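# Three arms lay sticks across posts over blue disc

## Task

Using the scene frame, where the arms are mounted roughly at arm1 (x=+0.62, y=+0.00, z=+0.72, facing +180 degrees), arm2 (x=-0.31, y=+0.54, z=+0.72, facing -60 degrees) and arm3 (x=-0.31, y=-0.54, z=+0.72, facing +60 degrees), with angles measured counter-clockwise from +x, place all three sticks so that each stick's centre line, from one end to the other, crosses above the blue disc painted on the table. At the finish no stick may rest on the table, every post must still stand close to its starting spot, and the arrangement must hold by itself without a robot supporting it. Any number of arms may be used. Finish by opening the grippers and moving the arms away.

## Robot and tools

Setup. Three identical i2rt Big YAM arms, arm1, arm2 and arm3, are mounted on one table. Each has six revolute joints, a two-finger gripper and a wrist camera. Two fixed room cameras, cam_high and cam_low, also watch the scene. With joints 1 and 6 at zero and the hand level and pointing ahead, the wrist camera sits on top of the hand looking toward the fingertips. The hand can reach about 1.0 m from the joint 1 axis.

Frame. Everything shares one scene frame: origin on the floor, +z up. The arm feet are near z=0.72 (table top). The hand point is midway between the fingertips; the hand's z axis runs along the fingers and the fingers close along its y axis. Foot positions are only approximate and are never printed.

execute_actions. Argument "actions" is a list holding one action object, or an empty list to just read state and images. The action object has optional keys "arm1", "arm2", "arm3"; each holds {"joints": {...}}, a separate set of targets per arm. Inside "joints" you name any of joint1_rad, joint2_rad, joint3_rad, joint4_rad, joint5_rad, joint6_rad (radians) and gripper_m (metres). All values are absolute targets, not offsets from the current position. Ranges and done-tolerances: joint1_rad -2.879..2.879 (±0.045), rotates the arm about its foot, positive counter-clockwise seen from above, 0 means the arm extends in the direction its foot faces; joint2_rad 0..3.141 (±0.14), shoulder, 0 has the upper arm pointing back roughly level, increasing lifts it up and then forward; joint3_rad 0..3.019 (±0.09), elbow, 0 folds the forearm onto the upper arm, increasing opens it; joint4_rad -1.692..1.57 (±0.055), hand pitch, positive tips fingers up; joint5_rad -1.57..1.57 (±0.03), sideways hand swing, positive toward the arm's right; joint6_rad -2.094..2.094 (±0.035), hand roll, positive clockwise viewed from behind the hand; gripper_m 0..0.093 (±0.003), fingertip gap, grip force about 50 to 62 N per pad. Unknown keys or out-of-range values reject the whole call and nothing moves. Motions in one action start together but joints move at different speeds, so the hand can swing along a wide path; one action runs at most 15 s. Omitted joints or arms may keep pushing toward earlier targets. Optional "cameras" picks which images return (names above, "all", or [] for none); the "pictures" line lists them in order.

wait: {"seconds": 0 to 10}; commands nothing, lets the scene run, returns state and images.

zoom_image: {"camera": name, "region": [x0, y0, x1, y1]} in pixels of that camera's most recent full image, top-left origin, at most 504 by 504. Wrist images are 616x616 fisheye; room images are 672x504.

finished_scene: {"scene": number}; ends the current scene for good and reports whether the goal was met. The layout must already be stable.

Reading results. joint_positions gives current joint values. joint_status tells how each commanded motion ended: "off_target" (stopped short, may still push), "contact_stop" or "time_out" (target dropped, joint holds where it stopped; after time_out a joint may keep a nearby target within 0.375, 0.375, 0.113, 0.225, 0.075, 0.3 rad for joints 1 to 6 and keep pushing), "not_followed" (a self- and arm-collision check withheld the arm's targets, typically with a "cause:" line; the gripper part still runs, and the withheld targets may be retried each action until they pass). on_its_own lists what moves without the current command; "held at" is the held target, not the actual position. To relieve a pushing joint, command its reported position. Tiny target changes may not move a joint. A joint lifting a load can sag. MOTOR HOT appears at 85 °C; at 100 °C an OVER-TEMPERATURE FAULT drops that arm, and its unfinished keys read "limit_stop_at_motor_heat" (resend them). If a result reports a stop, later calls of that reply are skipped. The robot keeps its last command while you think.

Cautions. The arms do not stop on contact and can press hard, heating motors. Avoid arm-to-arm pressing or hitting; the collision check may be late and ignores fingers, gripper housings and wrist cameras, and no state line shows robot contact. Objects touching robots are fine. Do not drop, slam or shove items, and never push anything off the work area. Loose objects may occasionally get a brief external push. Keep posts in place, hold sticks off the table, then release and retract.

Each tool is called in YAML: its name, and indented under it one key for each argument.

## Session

execute_actions:
  actions: []

Scene clock: 0.00 s.
Motor temperatures (°C, as the motors report them): arm1=[27 33 40 27 29 26] | arm2=[28 30 36 26 26 30] | arm3=[29 30 41 28 27 28]
arm1.joint_positions: joint1_rad=+0.192 joint2_rad=+0.577 joint3_rad=+1.458 joint4_rad=-1.292 joint5_rad=+0.025 joint6_rad=+0.341 gripper_m=+0.094
arm1.joint_status: not commanded
arm1.hand: x=+0.4092 y=-0.0343 z=+1.3672 quat_wxyz=(-0.149, -0.836, +0.059, +0.525) (m; scene frame)
arm2.joint_positions: joint1_rad=-0.180 joint2_rad=+0.595 joint3_rad=+1.311 joint4_rad=-1.254 joint5_rad=+0.212 joint6_rad=-0.381 gripper_m=+0.094
arm2.joint_status: not commanded
arm2.hand: x=-0.2701 y=+0.2962 z=+1.2968 quat_wxyz=(-0.267, -0.416, -0.759, +0.424) (m; scene frame)
arm3.joint_positions: joint1_rad=+0.306 joint2_rad=+0.561 joint3_rad=+1.434 joint4_rad=-1.430 joint5_rad=-0.276 joint6_rad=+0.463 gripper_m=+0.095
arm3.joint_status: not commanded
arm3.hand: x=-0.3230 y=-0.3468 z=+1.3098 quat_wxyz=(-0.188, +0.451, -0.742, -0.459) (m; scene frame)
pictures: arm1_cam_wrist, arm2_cam_wrist, arm3_cam_wrist, cam_high, cam_low
Images, in order (width x height): arm1_cam_wrist 616x616, arm2_cam_wrist 616x616, arm3_cam_wrist 616x616, cam_high 672x504, cam_low 672x504.

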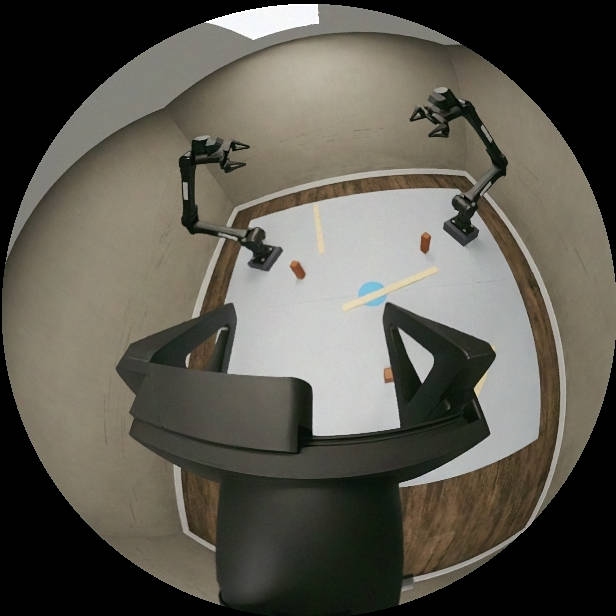

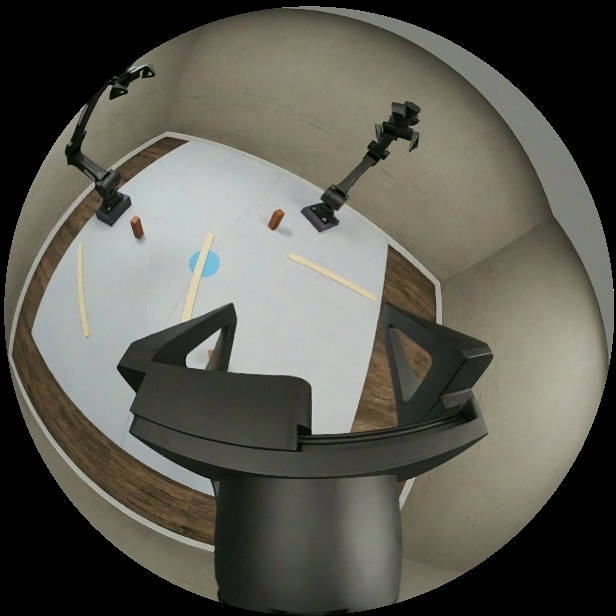

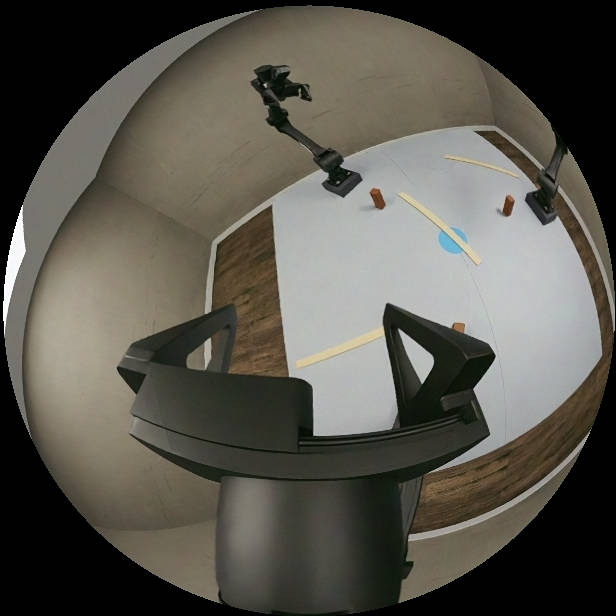

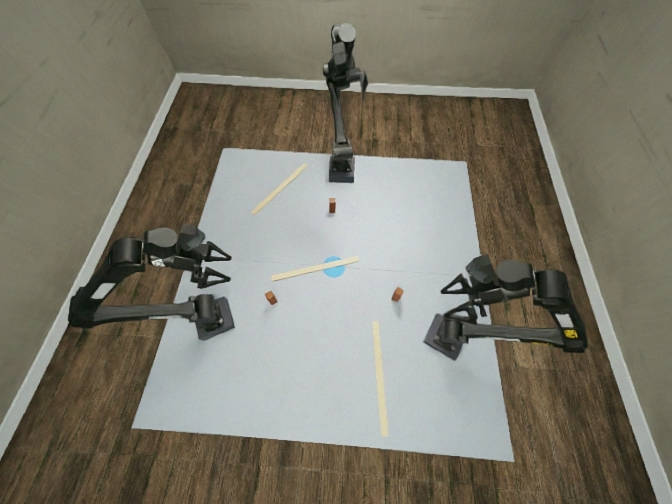

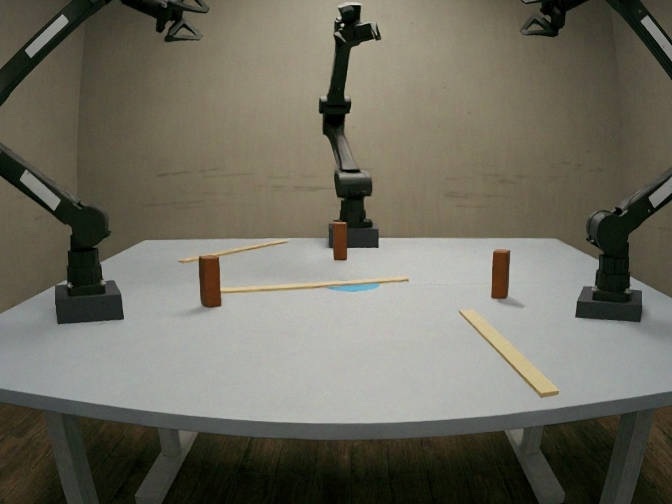

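Posts and disc look the same. Measure the sticks.

zoom_image:
  camera: "cam_high"
  region: [240, 150, 410, 320]

zoom_image:
  camera: "cam_high"
  region: [320, 280, 480, 450]

Region (240, 150, 410, 320) of cam_high's 672x504 image, scaled by 2.965, with more detail than that image has.

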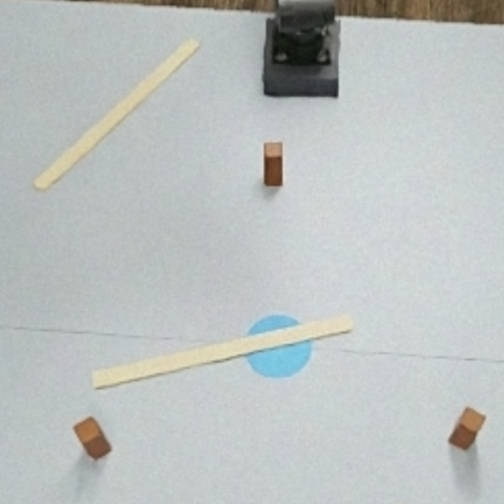

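Region (320, 280, 480, 450) of cam_high's 672x504 image, scaled by 2.965, with more detail than that image has; it fills the left 474 columns of this view, and the rest is white.

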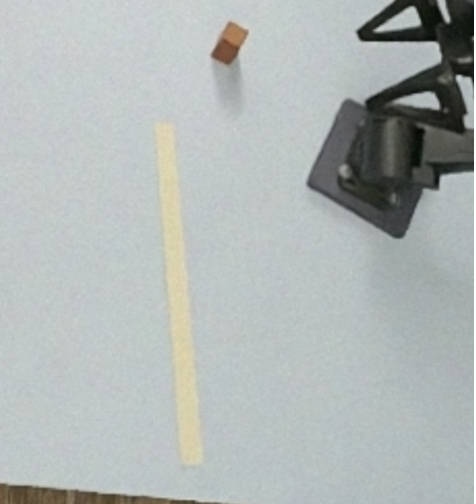

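execute_actions:
  actions:
    - {"arm1":{"joints":{"joint1_rad":-1.327,"joint2_rad":1.476,"joint3_rad":0.754,"joint4_rad":-0.83,"joint5_rad":0,"joint6_rad":-0.695}},"arm2":{"joints":{"joint1_rad":0.138,"joint2_rad":1.811,"joint3_rad":1.196,"joint4_rad":-0.937,"joint5_rad":0,"joint6_rad":0.33}},"arm3":{"joints":{"joint1_rad":0.862,"joint2_rad":1.38,"joint3_rad":0.745,"joint4_rad":-0.909,"joint5_rad":0,"joint6_rad":-1.28}}}

Scene clock: 71.73 s.
Motor temperatures (°C, as the motors report them): arm1=[27 33 44 27 29 26] | arm2=[28 30 41 27 26 30] | arm3=[29 29 46 29 27 28]
arm1.joint_positions: joint1_rad=-1.330 joint2_rad=+1.461 joint3_rad=+0.748 joint4_rad=-0.839 joint5_rad=+0.002 joint6_rad=-0.687 gripper_m=+0.094
arm1.joint_status: all done
arm1.hand: x=+0.5278 y=+0.3287 z=+0.7917 quat_wxyz=(+0.003, -0.954, +0.300, -0.002) (m; scene frame)
arm2.joint_positions: joint1_rad=+0.137 joint2_rad=+1.807 joint3_rad=+1.200 joint4_rad=-0.946 joint5_rad=+0.001 joint6_rad=+0.321 gripper_m=+0.094
arm2.joint_status: all done
arm2.hand: x=-0.0210 y=+0.1356 z=+0.7900 quat_wxyz=(-0.008, -0.592, -0.806, +0.005) (m; scene frame)
arm3.joint_positions: joint1_rad=+0.867 joint2_rad=+1.374 joint3_rad=+0.722 joint4_rad=-0.923 joint5_rad=-0.003 joint6_rad=-1.268 gripper_m=+0.095
arm3.joint_status: all done
arm3.hand: x=-0.4316 y=-0.2445 z=+0.7925 quat_wxyz=(+0.002, +0.999, +0.046, -0.002) (m; scene frame)
pictures: arm1_cam_wrist, arm2_cam_wrist, arm3_cam_wrist, cam_high, cam_low
Images, in order (width x height): arm1_cam_wrist 616x616, arm2_cam_wrist 616x616, arm3_cam_wrist 616x616, cam_high 672x504, cam_low 672x504.

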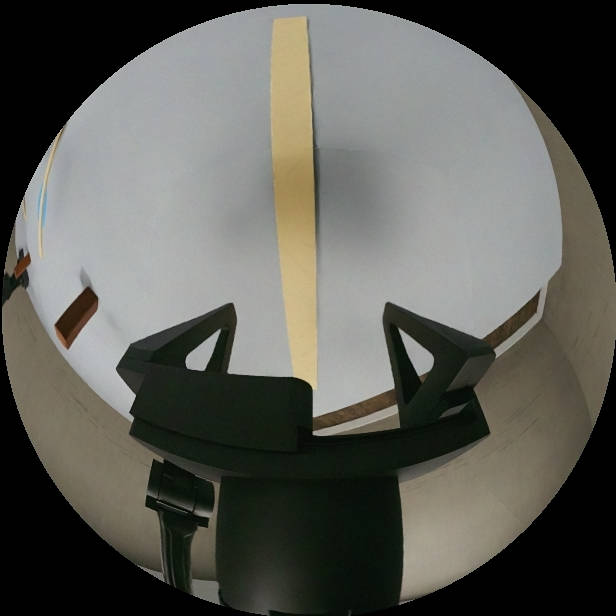

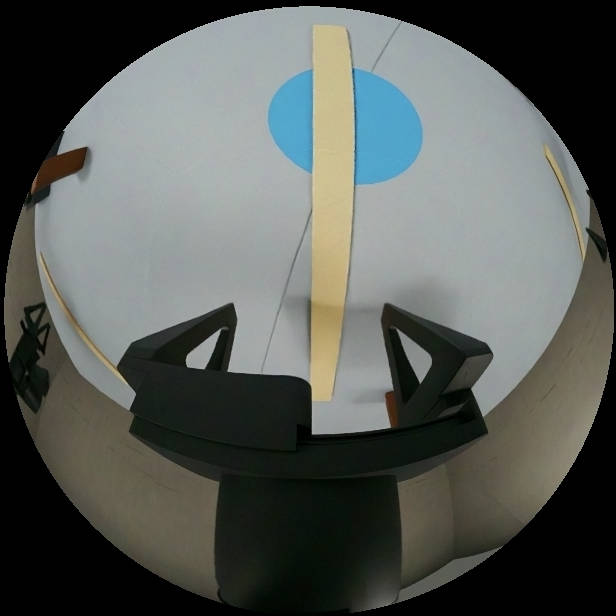

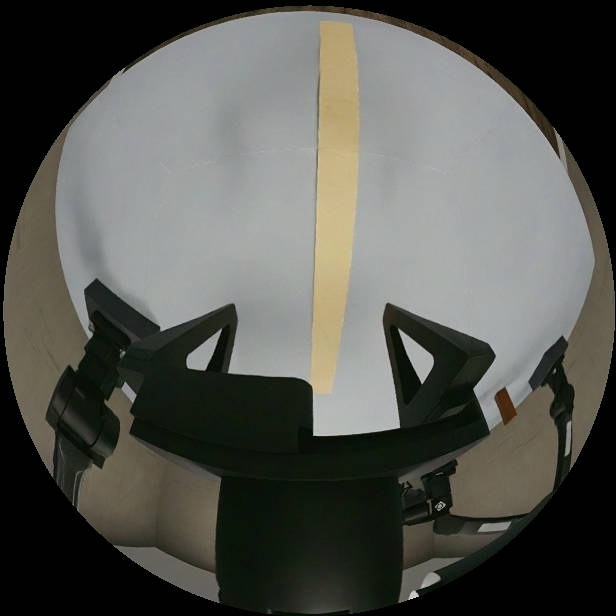

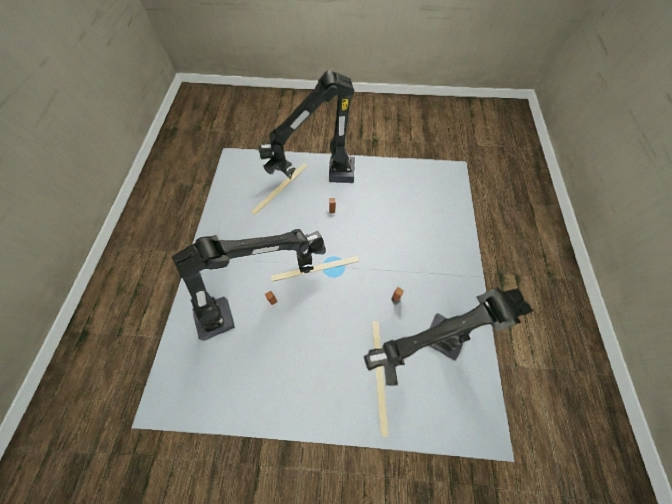

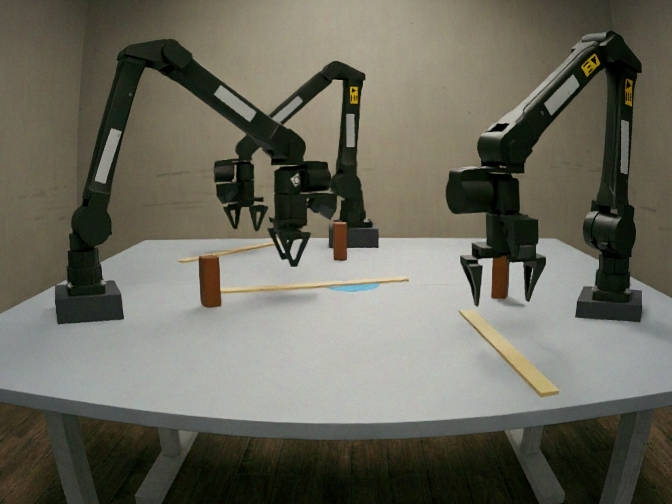

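execute_actions:
  actions:
    - {"arm1":{"joints":{"joint1_rad":-1.295,"joint2_rad":1.58,"joint3_rad":0.67,"joint4_rad":-0.641,"joint6_rad":-0.65}},"arm2":{"joints":{"joint1_rad":0.1,"joint2_rad":1.908,"joint3_rad":1.156,"joint4_rad":-0.802,"joint6_rad":0.28}},"arm3":{"joints":{"joint2_rad":1.53,"joint3_rad":0.72,"joint4_rad":-0.75}}}
  cameras: ["arm1_cam_wrist","arm2_cam_wrist","arm3_cam_wrist"]

Scene clock: 104.90 s.
Motor temperatures (°C, as the motors report them): arm1=[27 33 43 27 29 26] | arm2=[28 32 39 26 26 30] | arm3=[29 30 46 28 27 28]
arm1.joint_positions: joint1_rad=-1.295 joint2_rad=+1.578 joint3_rad=+0.663 joint4_rad=-0.652 joint5_rad=+0.002 joint6_rad=-0.658 gripper_m=+0.094
arm1.joint_status: all done
arm1.hand: x=+0.5217 y=+0.3103 z=+0.7332 quat_wxyz=(-0.003, -0.955, +0.297, -0.006) (m; scene frame)
arm2.joint_positions: joint1_rad=+0.100 joint2_rad=+1.898 joint3_rad=+1.167 joint4_rad=-0.815 joint5_rad=+0.000 joint6_rad=+0.289 gripper_m=+0.094
arm2.joint_status: all done
arm2.hand: x=-0.0339 y=+0.1218 z=+0.7379 quat_wxyz=(-0.012, -0.594, -0.804, +0.006) (m; scene frame)
arm3.joint_positions: joint1_rad=+0.867 joint2_rad=+1.536 joint3_rad=+0.712 joint4_rad=-0.764 joint5_rad=-0.003 joint6_rad=-1.269 gripper_m=+0.095
arm3.joint_status: all done
arm3.hand: x=-0.4375 y=-0.2307 z=+0.7403 quat_wxyz=(+0.008, +0.999, +0.046, +0.000) (m; scene frame)
pictures: arm1_cam_wrist, arm2_cam_wrist, arm3_cam_wrist
Images, in order (width x height): arm1_cam_wrist 616x616, arm2_cam_wrist 616x616, arm3_cam_wrist 616x616.

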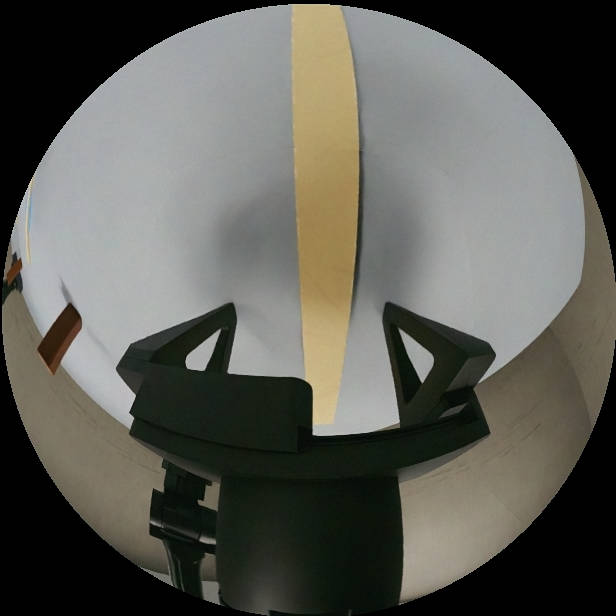

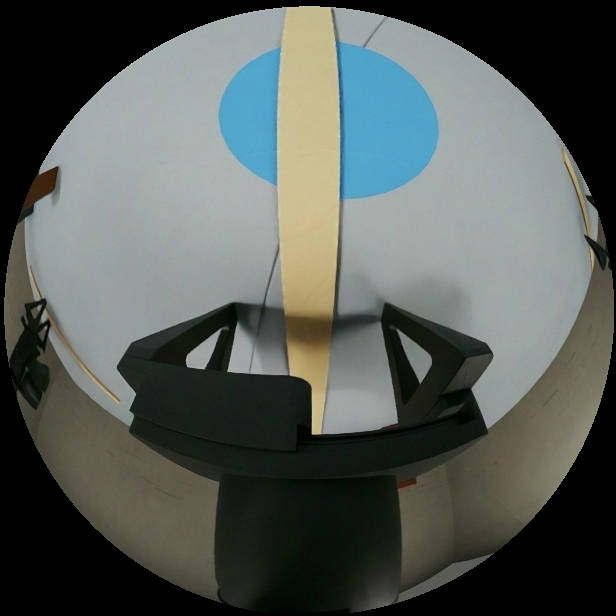

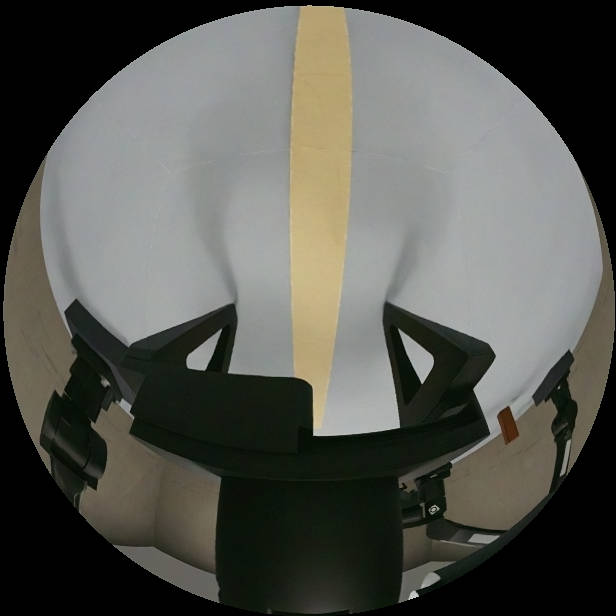

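execute_actions:
  actions:
    - {"arm1":{"joints":{"joint1_rad":-1.32,"joint2_rad":1.615}},"arm2":{"joints":{"joint2_rad":1.93}},"arm3":{"joints":{"joint2_rad":1.58}}}
  cameras: []

execute_actions:
  actions:
    - {"arm1":{"joints":{"gripper_m":0.0}},"arm2":{"joints":{"gripper_m":0.0}},"arm3":{"joints":{"gripper_m":0.0}}}

Scene clock: 115.43 s.
Motor temperatures (°C, as the motors report them): arm1=[27 33 42 27 29 26] | arm2=[28 32 38 26 26 30] | arm3=[29 30 45 28 27 28]
arm1.joint_positions: joint1_rad=-1.308 joint2_rad=+1.583 joint3_rad=+0.663 joint4_rad=-0.649 joint5_rad=-0.001 joint6_rad=-0.658 gripper_m=+0.094
arm1.joint_status: all done
arm1.hand: x=+0.5253 y=+0.3114 z=+0.7318 quat_wxyz=(-0.005, -0.953, +0.303, -0.005) (m; scene frame)
arm2.joint_positions: joint1_rad=+0.100 joint2_rad=+1.900 joint3_rad=+1.167 joint4_rad=-0.815 joint5_rad=+0.000 joint6_rad=+0.289 gripper_m=+0.094
arm2.joint_status: all done
arm2.hand: x=-0.0342 y=+0.1221 z=+0.7366 quat_wxyz=(-0.011, -0.594, -0.805, +0.006) (m; scene frame)
arm3.joint_positions: joint1_rad=+0.867 joint2_rad=+1.550 joint3_rad=+0.713 joint4_rad=-0.762 joint5_rad=-0.002 joint6_rad=-1.270 gripper_m=+0.095
arm3.joint_status: all done
arm3.hand: x=-0.4370 y=-0.2315 z=+0.7363 quat_wxyz=(+0.012, +0.999, +0.047, +0.002) (m; scene frame)
pictures: none
No camera images: the call's "cameras" was empty. Leave "cameras" out to get every camera's image.

Scene clock: 116.17 s.
Motor temperatures (°C, as the motors report them): arm1=[27 33 42 27 29 26] | arm2=[28 32 38 26 26 30] | arm3=[29 30 45 28 27 28]
arm1.joint_positions: joint1_rad=-1.317 joint2_rad=+1.584 joint3_rad=+0.663 joint4_rad=-0.646 joint5_rad=+0.001 joint6_rad=-0.656 gripper_m=+0.027
arm1.joint_status: gripper_m off_target (ended at +0.027, target +0.000)
arm1.hand: x=+0.5281 y=+0.3128 z=+0.7314 quat_wxyz=(-0.003, -0.951, +0.308, -0.006) (m; scene frame)
arm2.joint_positions: joint1_rad=+0.100 joint2_rad=+1.900 joint3_rad=+1.167 joint4_rad=-0.814 joint5_rad=+0.001 joint6_rad=+0.287 gripper_m=+0.027
arm2.joint_status: gripper_m off_target (ended at +0.027, target +0.000)
arm2.hand: x=-0.0341 y=+0.1218 z=+0.7366 quat_wxyz=(-0.011, -0.593, -0.805, +0.006) (m; scene frame)
arm3.joint_positions: joint1_rad=+0.867 joint2_rad=+1.554 joint3_rad=+0.713 joint4_rad=-0.756 joint5_rad=-0.001 joint6_rad=-1.270 gripper_m=+0.028
arm3.joint_status: gripper_m off_target (ended at +0.028, target +0.000)
arm3.hand: x=-0.4372 y=-0.2307 z=+0.7348 quat_wxyz=(+0.011, +0.999, +0.047, +0.002) (m; scene frame)
pictures: arm1_cam_wrist, arm2_cam_wrist, arm3_cam_wrist, cam_high, cam_low
Images, in order (width x height): arm1_cam_wrist 616x616, arm2_cam_wrist 616x616, arm3_cam_wrist 616x616, cam_high 672x504, cam_low 672x504.

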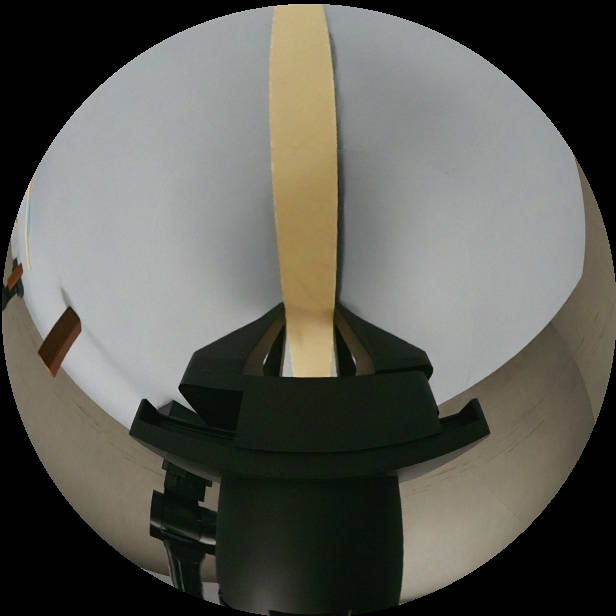

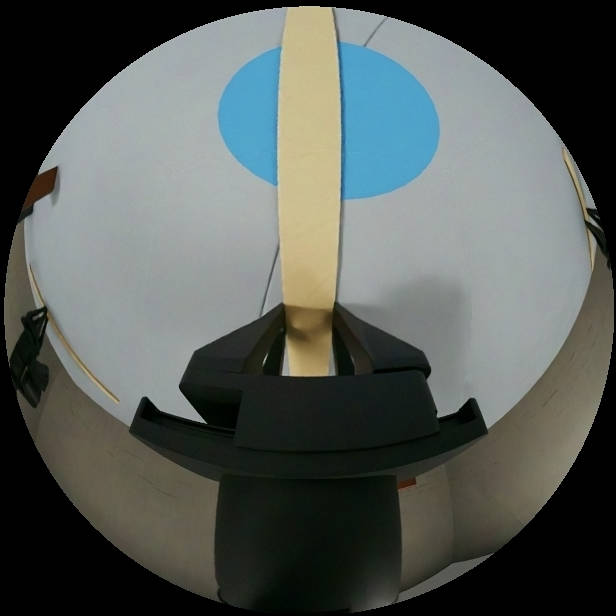

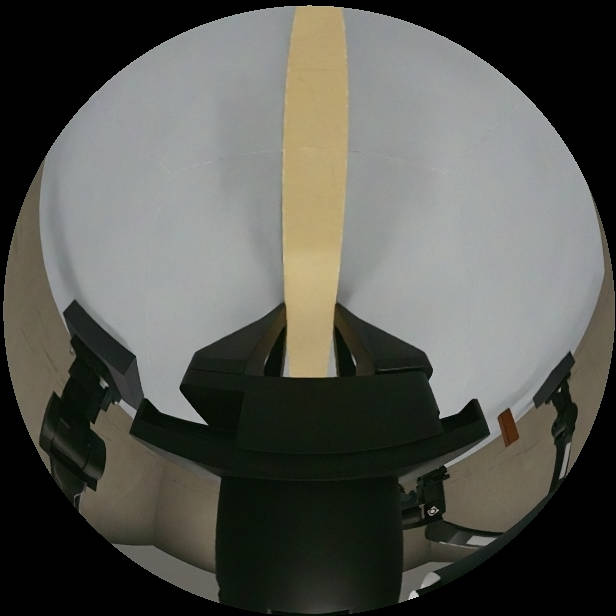

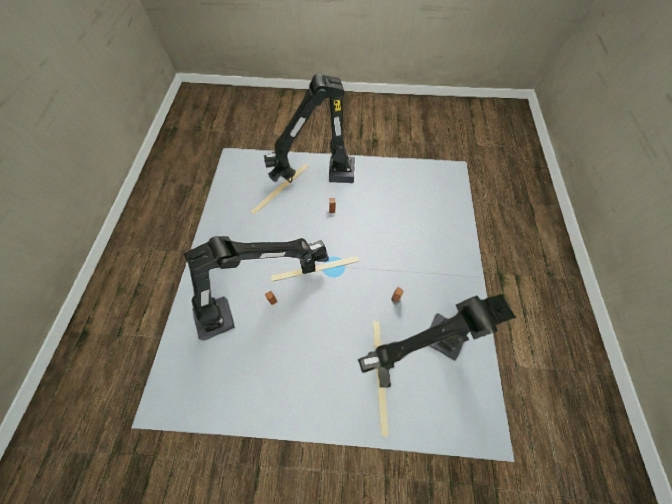

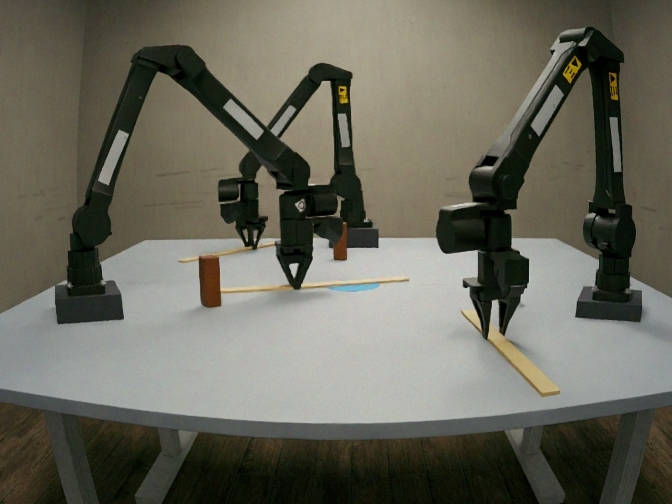

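execute_actions:
  actions:
    - {"arm1":{"joints":{"joint2_rad":1.135,"joint3_rad":0.81,"joint4_rad":-1.044}},"arm2":{"joints":{"joint2_rad":1.58,"joint4_rad":-1.1}},"arm3":{"joints":{"joint2_rad":1.167,"joint3_rad":1.12,"joint4_rad":-1.33}}}
  cameras: ["cam_low"]

Scene clock: 164.07 s.
Motor temperatures (°C, as the motors report them): arm1=[27 33 41 27 29 26] | arm2=[28 32 37 26 26 30] | arm3=[29 29 44 28 27 28]
arm1.joint_positions: joint1_rad=-1.317 joint2_rad=+1.128 joint3_rad=+0.780 joint4_rad=-1.036 joint5_rad=+0.001 joint6_rad=-0.656 gripper_m=+0.027
arm1.joint_status: all done
arm1.hand: x=+0.5271 y=+0.3139 z=+0.9030 quat_wxyz=(+0.072, -0.948, +0.307, +0.046) (m; scene frame)
arm2.joint_positions: joint1_rad=+0.100 joint2_rad=+1.572 joint3_rad=+1.157 joint4_rad=-1.086 joint5_rad=+0.001 joint6_rad=+0.287 gripper_m=+0.027
arm2.joint_status: all done
arm2.hand: x=-0.0568 y=+0.1567 z=+0.8810 quat_wxyz=(-0.033, -0.593, -0.805, +0.014) (m; scene frame)
arm3.joint_positions: joint1_rad=+0.867 joint2_rad=+1.166 joint3_rad=+1.106 joint4_rad=-1.318 joint5_rad=-0.001 joint6_rad=-1.270 gripper_m=+0.028
arm3.joint_status: all done
arm3.hand: x=-0.4485 y=-0.2018 z=+0.9962 quat_wxyz=(-0.091, +0.994, +0.047, -0.035) (m; scene frame)
pictures: cam_low
Images, in order (width x height): cam_low 672x504.

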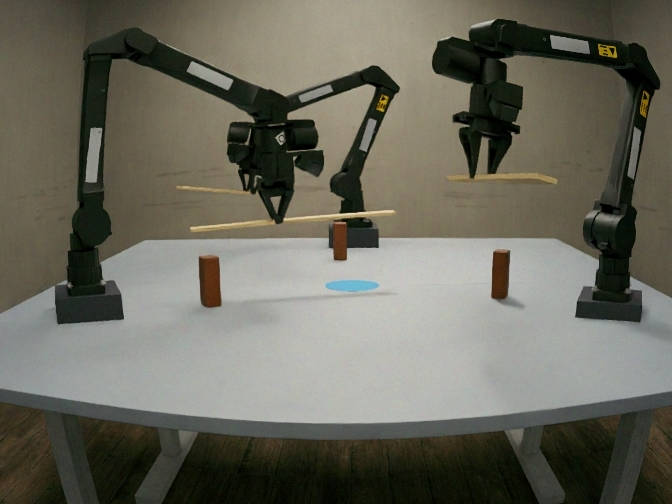

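execute_actions:
  actions:
    - {"arm1":{"joints":{"joint1_rad":-0.19,"joint6_rad":-0.035}},"arm2":{"joints":{"joint1_rad":-0.125,"joint2_rad":1.194,"joint3_rad":0.84,"joint6_rad":-0.108}},"arm3":{"joints":{"joint1_rad":-0.225,"joint6_rad":-0.097}}}
  cameras: ["cam_low","cam_high"]

Scene clock: 177.00 s.
Motor temperatures (°C, as the motors report them): arm1=[27 33 44 27 29 26] | arm2=[28 32 38 26 26 30] | arm3=[29 29 46 28 27 28]
arm1.joint_positions: joint1_rad=-0.190 joint2_rad=+1.128 joint3_rad=+0.780 joint4_rad=-1.036 joint5_rad=+0.000 joint6_rad=-0.043 gripper_m=+0.027
arm1.joint_status: all done
arm1.hand: x=+0.2975 y=+0.0524 z=+0.9047 quat_wxyz=(+0.002, -0.995, +0.056, +0.088) (m; scene frame)
arm2.joint_positions: joint1_rad=-0.133 joint2_rad=+1.183 joint3_rad=+0.853 joint4_rad=-1.092 joint5_rad=+0.002 joint6_rad=-0.099 gripper_m=+0.027
arm2.joint_status: all done
arm2.hand: x=-0.1926 y=+0.2188 z=+0.9112 quat_wxyz=(-0.058, -0.528, -0.846, +0.048) (m; scene frame)
arm3.joint_positions: joint1_rad=-0.226 joint2_rad=+1.166 joint3_rad=+1.106 joint4_rad=-1.318 joint5_rad=+0.000 joint6_rad=-0.109 gripper_m=+0.027
arm3.joint_status: all done
arm3.hand: x=-0.0751 y=-0.2594 z=+0.9947 quat_wxyz=(-0.088, +0.469, -0.878, -0.037) (m; scene frame)
pictures: cam_high, cam_low
Images, in order (width x height): cam_high 672x504, cam_low 672x504.

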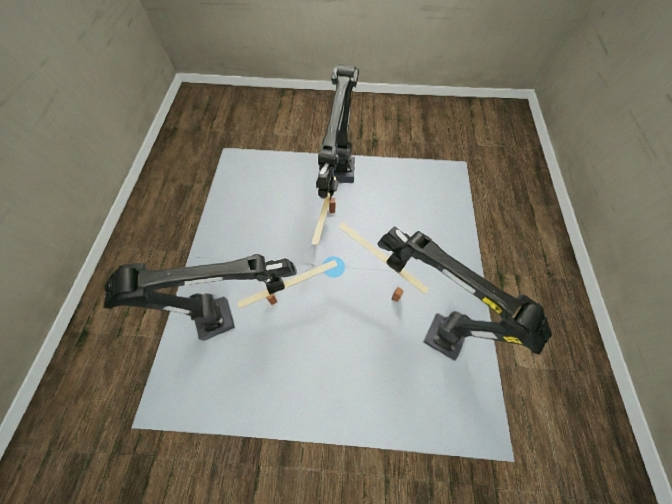

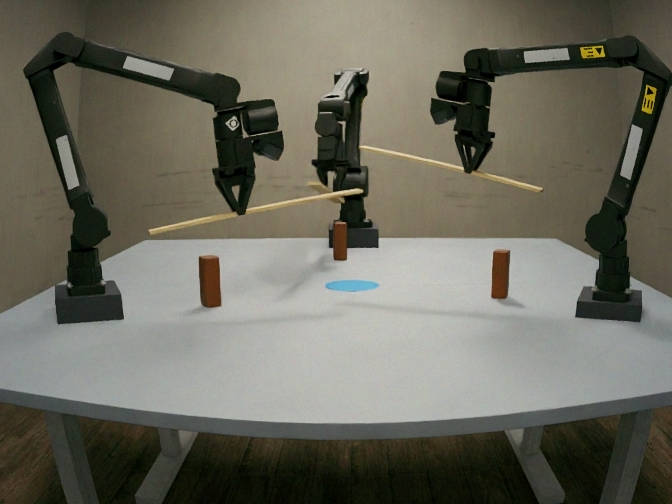

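execute_actions:
  actions:
    - {"arm1":{"joints":{"joint2_rad":1.432,"joint3_rad":1.057,"joint4_rad":-0.985}},"arm2":{"joints":{"joint2_rad":1.51,"joint3_rad":1.155,"joint4_rad":-1.0}},"arm3":{"joints":{"joint2_rad":1.468,"joint3_rad":1.15,"joint4_rad":-1.045}}}

Scene clock: 188.37 s.
Motor temperatures (°C, as the motors report them): arm1=[27 33 46 27 29 26] | arm2=[28 31 39 26 26 30] | arm3=[29 29 47 28 27 28]
arm1.joint_positions: joint1_rad=-0.190 joint2_rad=+1.434 joint3_rad=+1.016 joint4_rad=-0.991 joint5_rad=+0.000 joint6_rad=-0.043 gripper_m=+0.027
arm1.joint_status: all done
arm1.hand: x=+0.1981 y=+0.0678 z=+0.8908 quat_wxyz=(+0.001, -0.996, +0.057, +0.076) (m; scene frame)
arm2.joint_positions: joint1_rad=-0.133 joint2_rad=+1.505 joint3_rad=+1.108 joint4_rad=-1.008 joint5_rad=+0.002 joint6_rad=-0.099 gripper_m=+0.027
arm2.joint_status: all done
arm2.hand: x=-0.1516 y=+0.1079 z=+0.8940 quat_wxyz=(-0.065, -0.528, -0.845, +0.053) (m; scene frame)
arm3.joint_positions: joint1_rad=-0.226 joint2_rad=+1.496 joint3_rad=+1.107 joint4_rad=-1.062 joint5_rad=+0.000 joint6_rad=-0.109 gripper_m=+0.027
arm3.joint_status: all done
arm3.hand: x=-0.0239 y=-0.1976 z=+0.8779 quat_wxyz=(-0.054, +0.470, -0.881, -0.024) (m; scene frame)
pictures: arm1_cam_wrist, arm2_cam_wrist, arm3_cam_wrist, cam_high, cam_low
Images, in order (width x height): arm1_cam_wrist 616x616, arm2_cam_wrist 616x616, arm3_cam_wrist 616x616, cam_high 672x504, cam_low 672x504.

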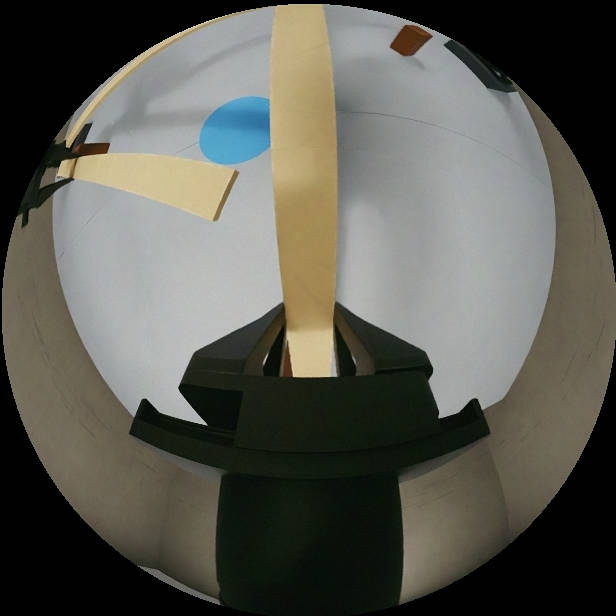

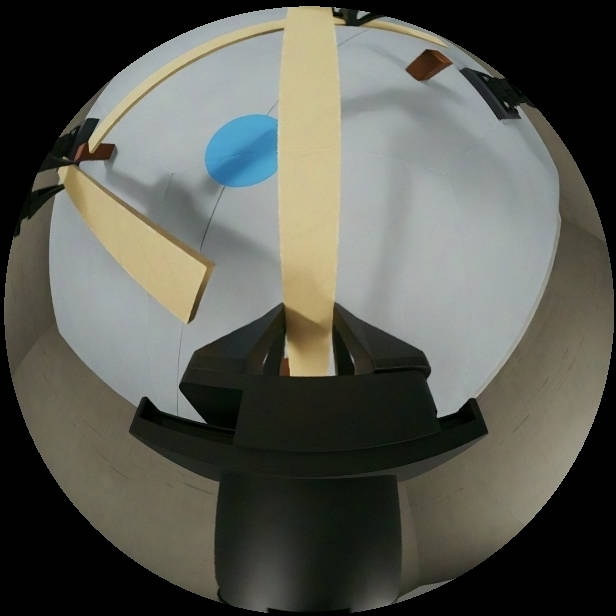

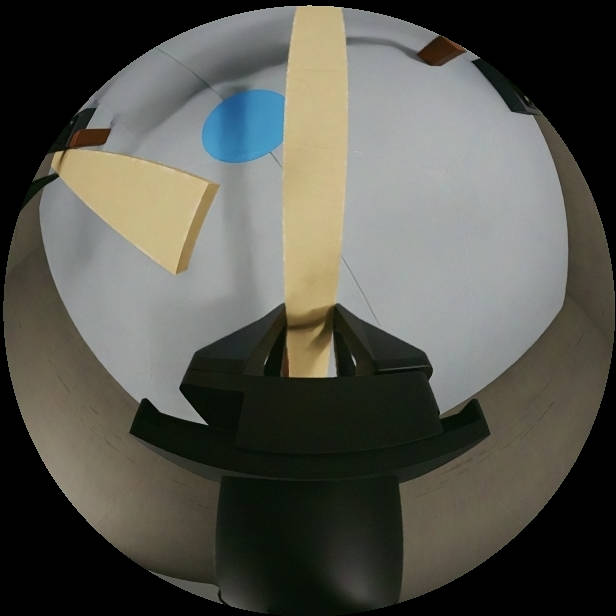

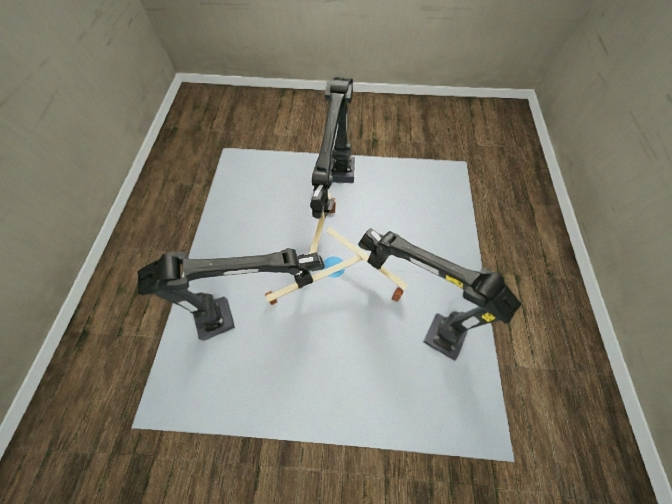

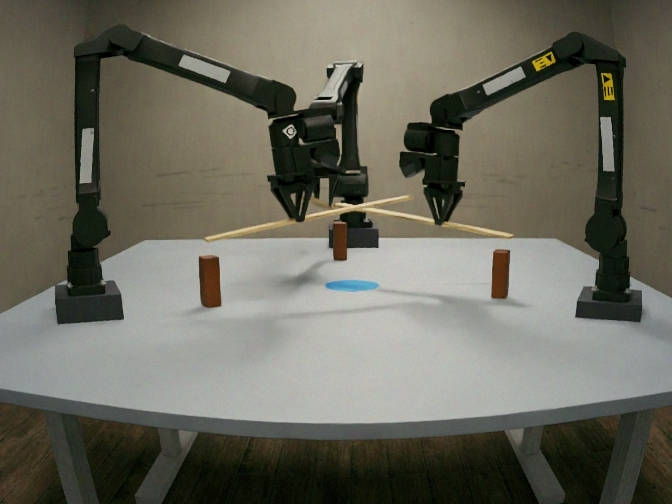

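zoom_image:
  camera: "cam_high"
  region: [250, 180, 420, 320]

execute_actions:
  actions:
    - {"arm3":{"joints":{"joint2_rad":1.44,"joint4_rad":-1.035}}}
  cameras: ["arm1_cam_wrist","cam_low"]

Region (250, 180, 420, 320) of cam_high's 672x504 image, scaled by 2.965, with more detail than that image has; it fills the top 415 rows of this view, and the rest is white.

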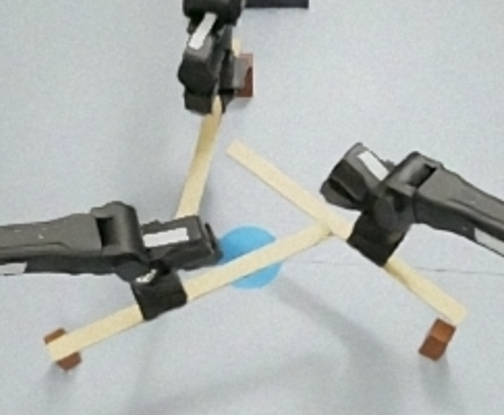

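Scene clock: 204.53 s.
Motor temperatures (°C, as the motors report them): arm1=[27 33 47 27 29 26] | arm2=[28 32 43 26 26 30] | arm3=[29 30 49 28 27 28]
arm1.joint_positions: joint1_rad=-0.190 joint2_rad=+1.434 joint3_rad=+1.016 joint4_rad=-0.991 joint5_rad=+0.000 joint6_rad=-0.043 gripper_m=+0.027
arm1.joint_status: not commanded
arm1.hand: x=+0.1981 y=+0.0678 z=+0.8908 quat_wxyz=(+0.001, -0.996, +0.057, +0.076) (m; scene frame)
arm2.joint_positions: joint1_rad=-0.133 joint2_rad=+1.505 joint3_rad=+1.108 joint4_rad=-1.008 joint5_rad=+0.002 joint6_rad=-0.099 gripper_m=+0.027
arm2.joint_status: not commanded
arm2.hand: x=-0.1516 y=+0.1079 z=+0.8940 quat_wxyz=(-0.065, -0.528, -0.845, +0.053) (m; scene frame)
arm3.joint_positions: joint1_rad=-0.226 joint2_rad=+1.464 joint3_rad=+1.107 joint4_rad=-1.053 joint5_rad=+0.000 joint6_rad=-0.109 gripper_m=+0.027
arm3.joint_status: all done
arm3.hand: x=-0.0224 y=-0.1959 z=+0.8916 quat_wxyz=(-0.073, +0.470, -0.879, -0.031) (m; scene frame)
pictures: arm1_cam_wrist, cam_low
Images, in order (width x height): arm1_cam_wrist 616x616, cam_low 672x504.

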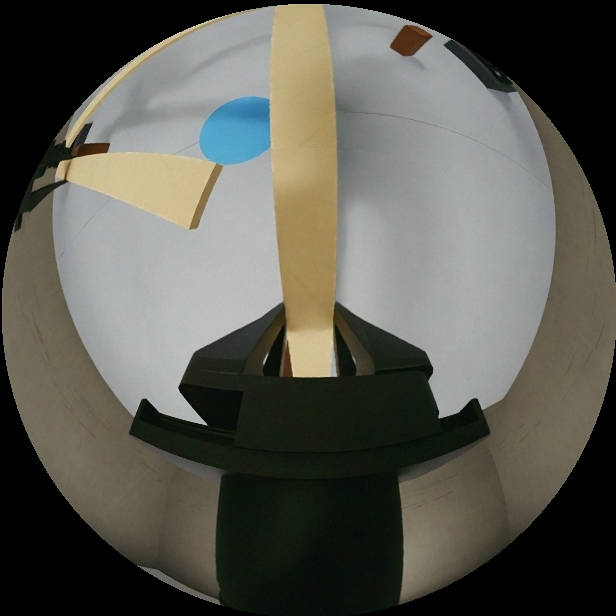

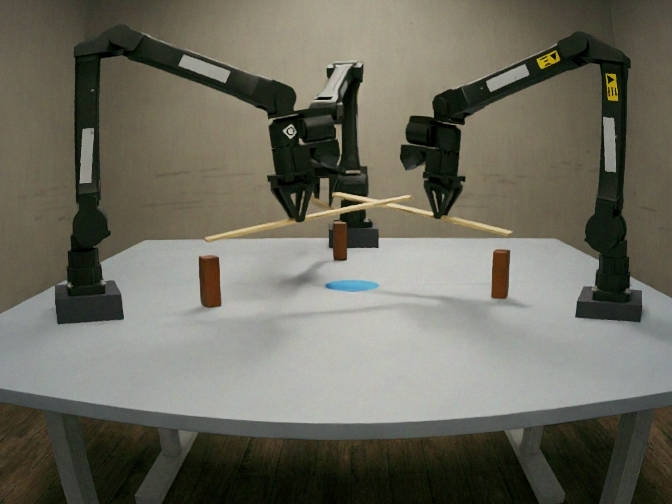

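execute_actions:
  actions:
    - {"arm1":{"joints":{"joint1_rad":-0.104}},"arm2":{"joints":{"joint1_rad":-0.047}},"arm3":{"joints":{"joint1_rad":-0.15,"joint6_rad":-0.145}}}

zoom_image:
  camera: "cam_high"
  region: [250, 180, 420, 320]

Scene clock: 215.93 s.
Motor temperatures (°C, as the motors report them): arm1=[27 34 48 27 29 26] | arm2=[28 32 44 26 26 30] | arm3=[29 31 50 28 27 28]
arm1.joint_positions: joint1_rad=-0.098 joint2_rad=+1.434 joint3_rad=+1.016 joint4_rad=-0.991 joint5_rad=+0.000 joint6_rad=-0.041 gripper_m=+0.027
arm1.joint_status: all done
arm1.hand: x=+0.1938 y=+0.0289 z=+0.8913 quat_wxyz=(-0.003, -0.997, +0.012, +0.076) (m; scene frame)
arm2.joint_positions: joint1_rad=-0.040 joint2_rad=+1.505 joint3_rad=+1.108 joint4_rad=-1.008 joint5_rad=+0.000 joint6_rad=-0.101 gripper_m=+0.027
arm2.joint_status: all done
arm2.hand: x=-0.1119 y=+0.1246 z=+0.8939 quat_wxyz=(-0.068, -0.487, -0.869, +0.049) (m; scene frame)
arm3.joint_positions: joint1_rad=-0.145 joint2_rad=+1.464 joint3_rad=+1.107 joint4_rad=-1.050 joint5_rad=+0.000 joint6_rad=-0.131 gripper_m=+0.027
arm3.joint_status: all done
arm3.hand: x=-0.0505 y=-0.1732 z=+0.8918 quat_wxyz=(-0.074, +0.514, -0.854, -0.034) (m; scene frame)
pictures: arm1_cam_wrist, arm2_cam_wrist, arm3_cam_wrist, cam_high, cam_low
Images, in order (width x height): arm1_cam_wrist 616x616, arm2_cam_wrist 616x616, arm3_cam_wrist 616x616, cam_high 672x504, cam_low 672x504.

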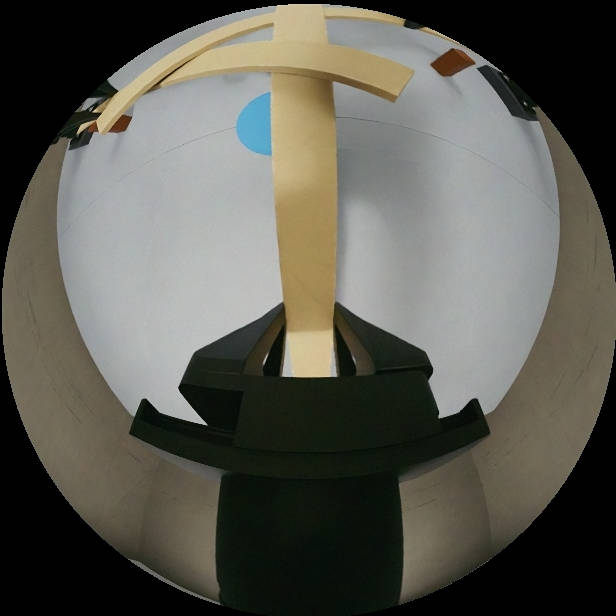

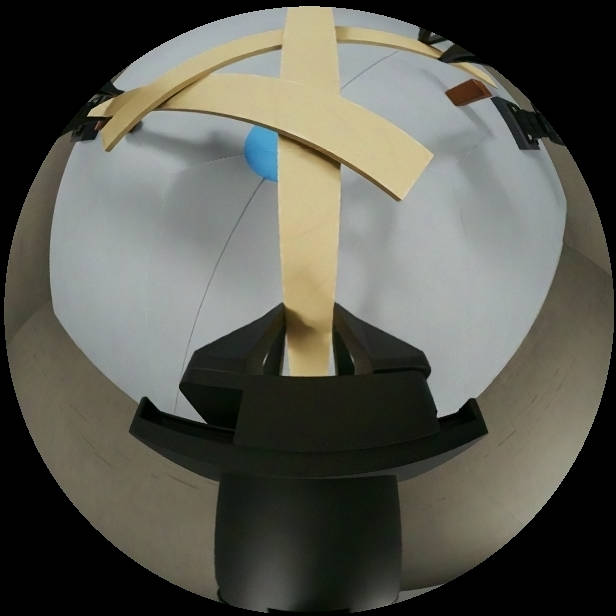

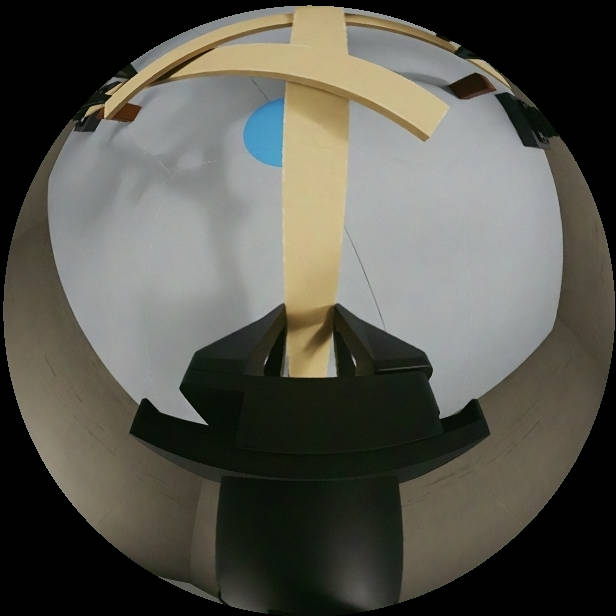

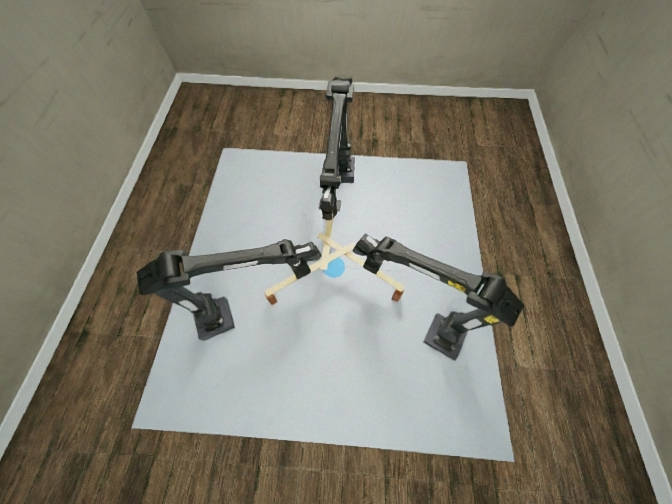

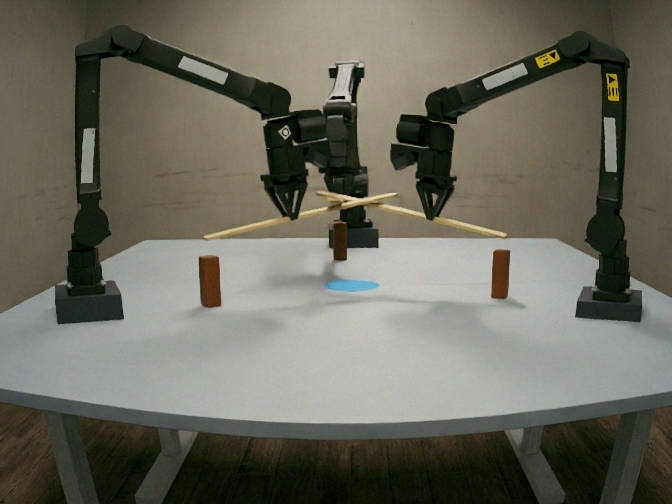

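Region (250, 180, 420, 320) of cam_high's 672x504 image, scaled by 2.965, with more detail than that image has; it fills the top 415 rows of this view, and the rest is white.

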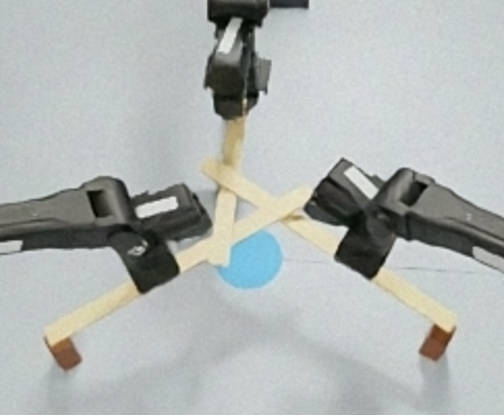

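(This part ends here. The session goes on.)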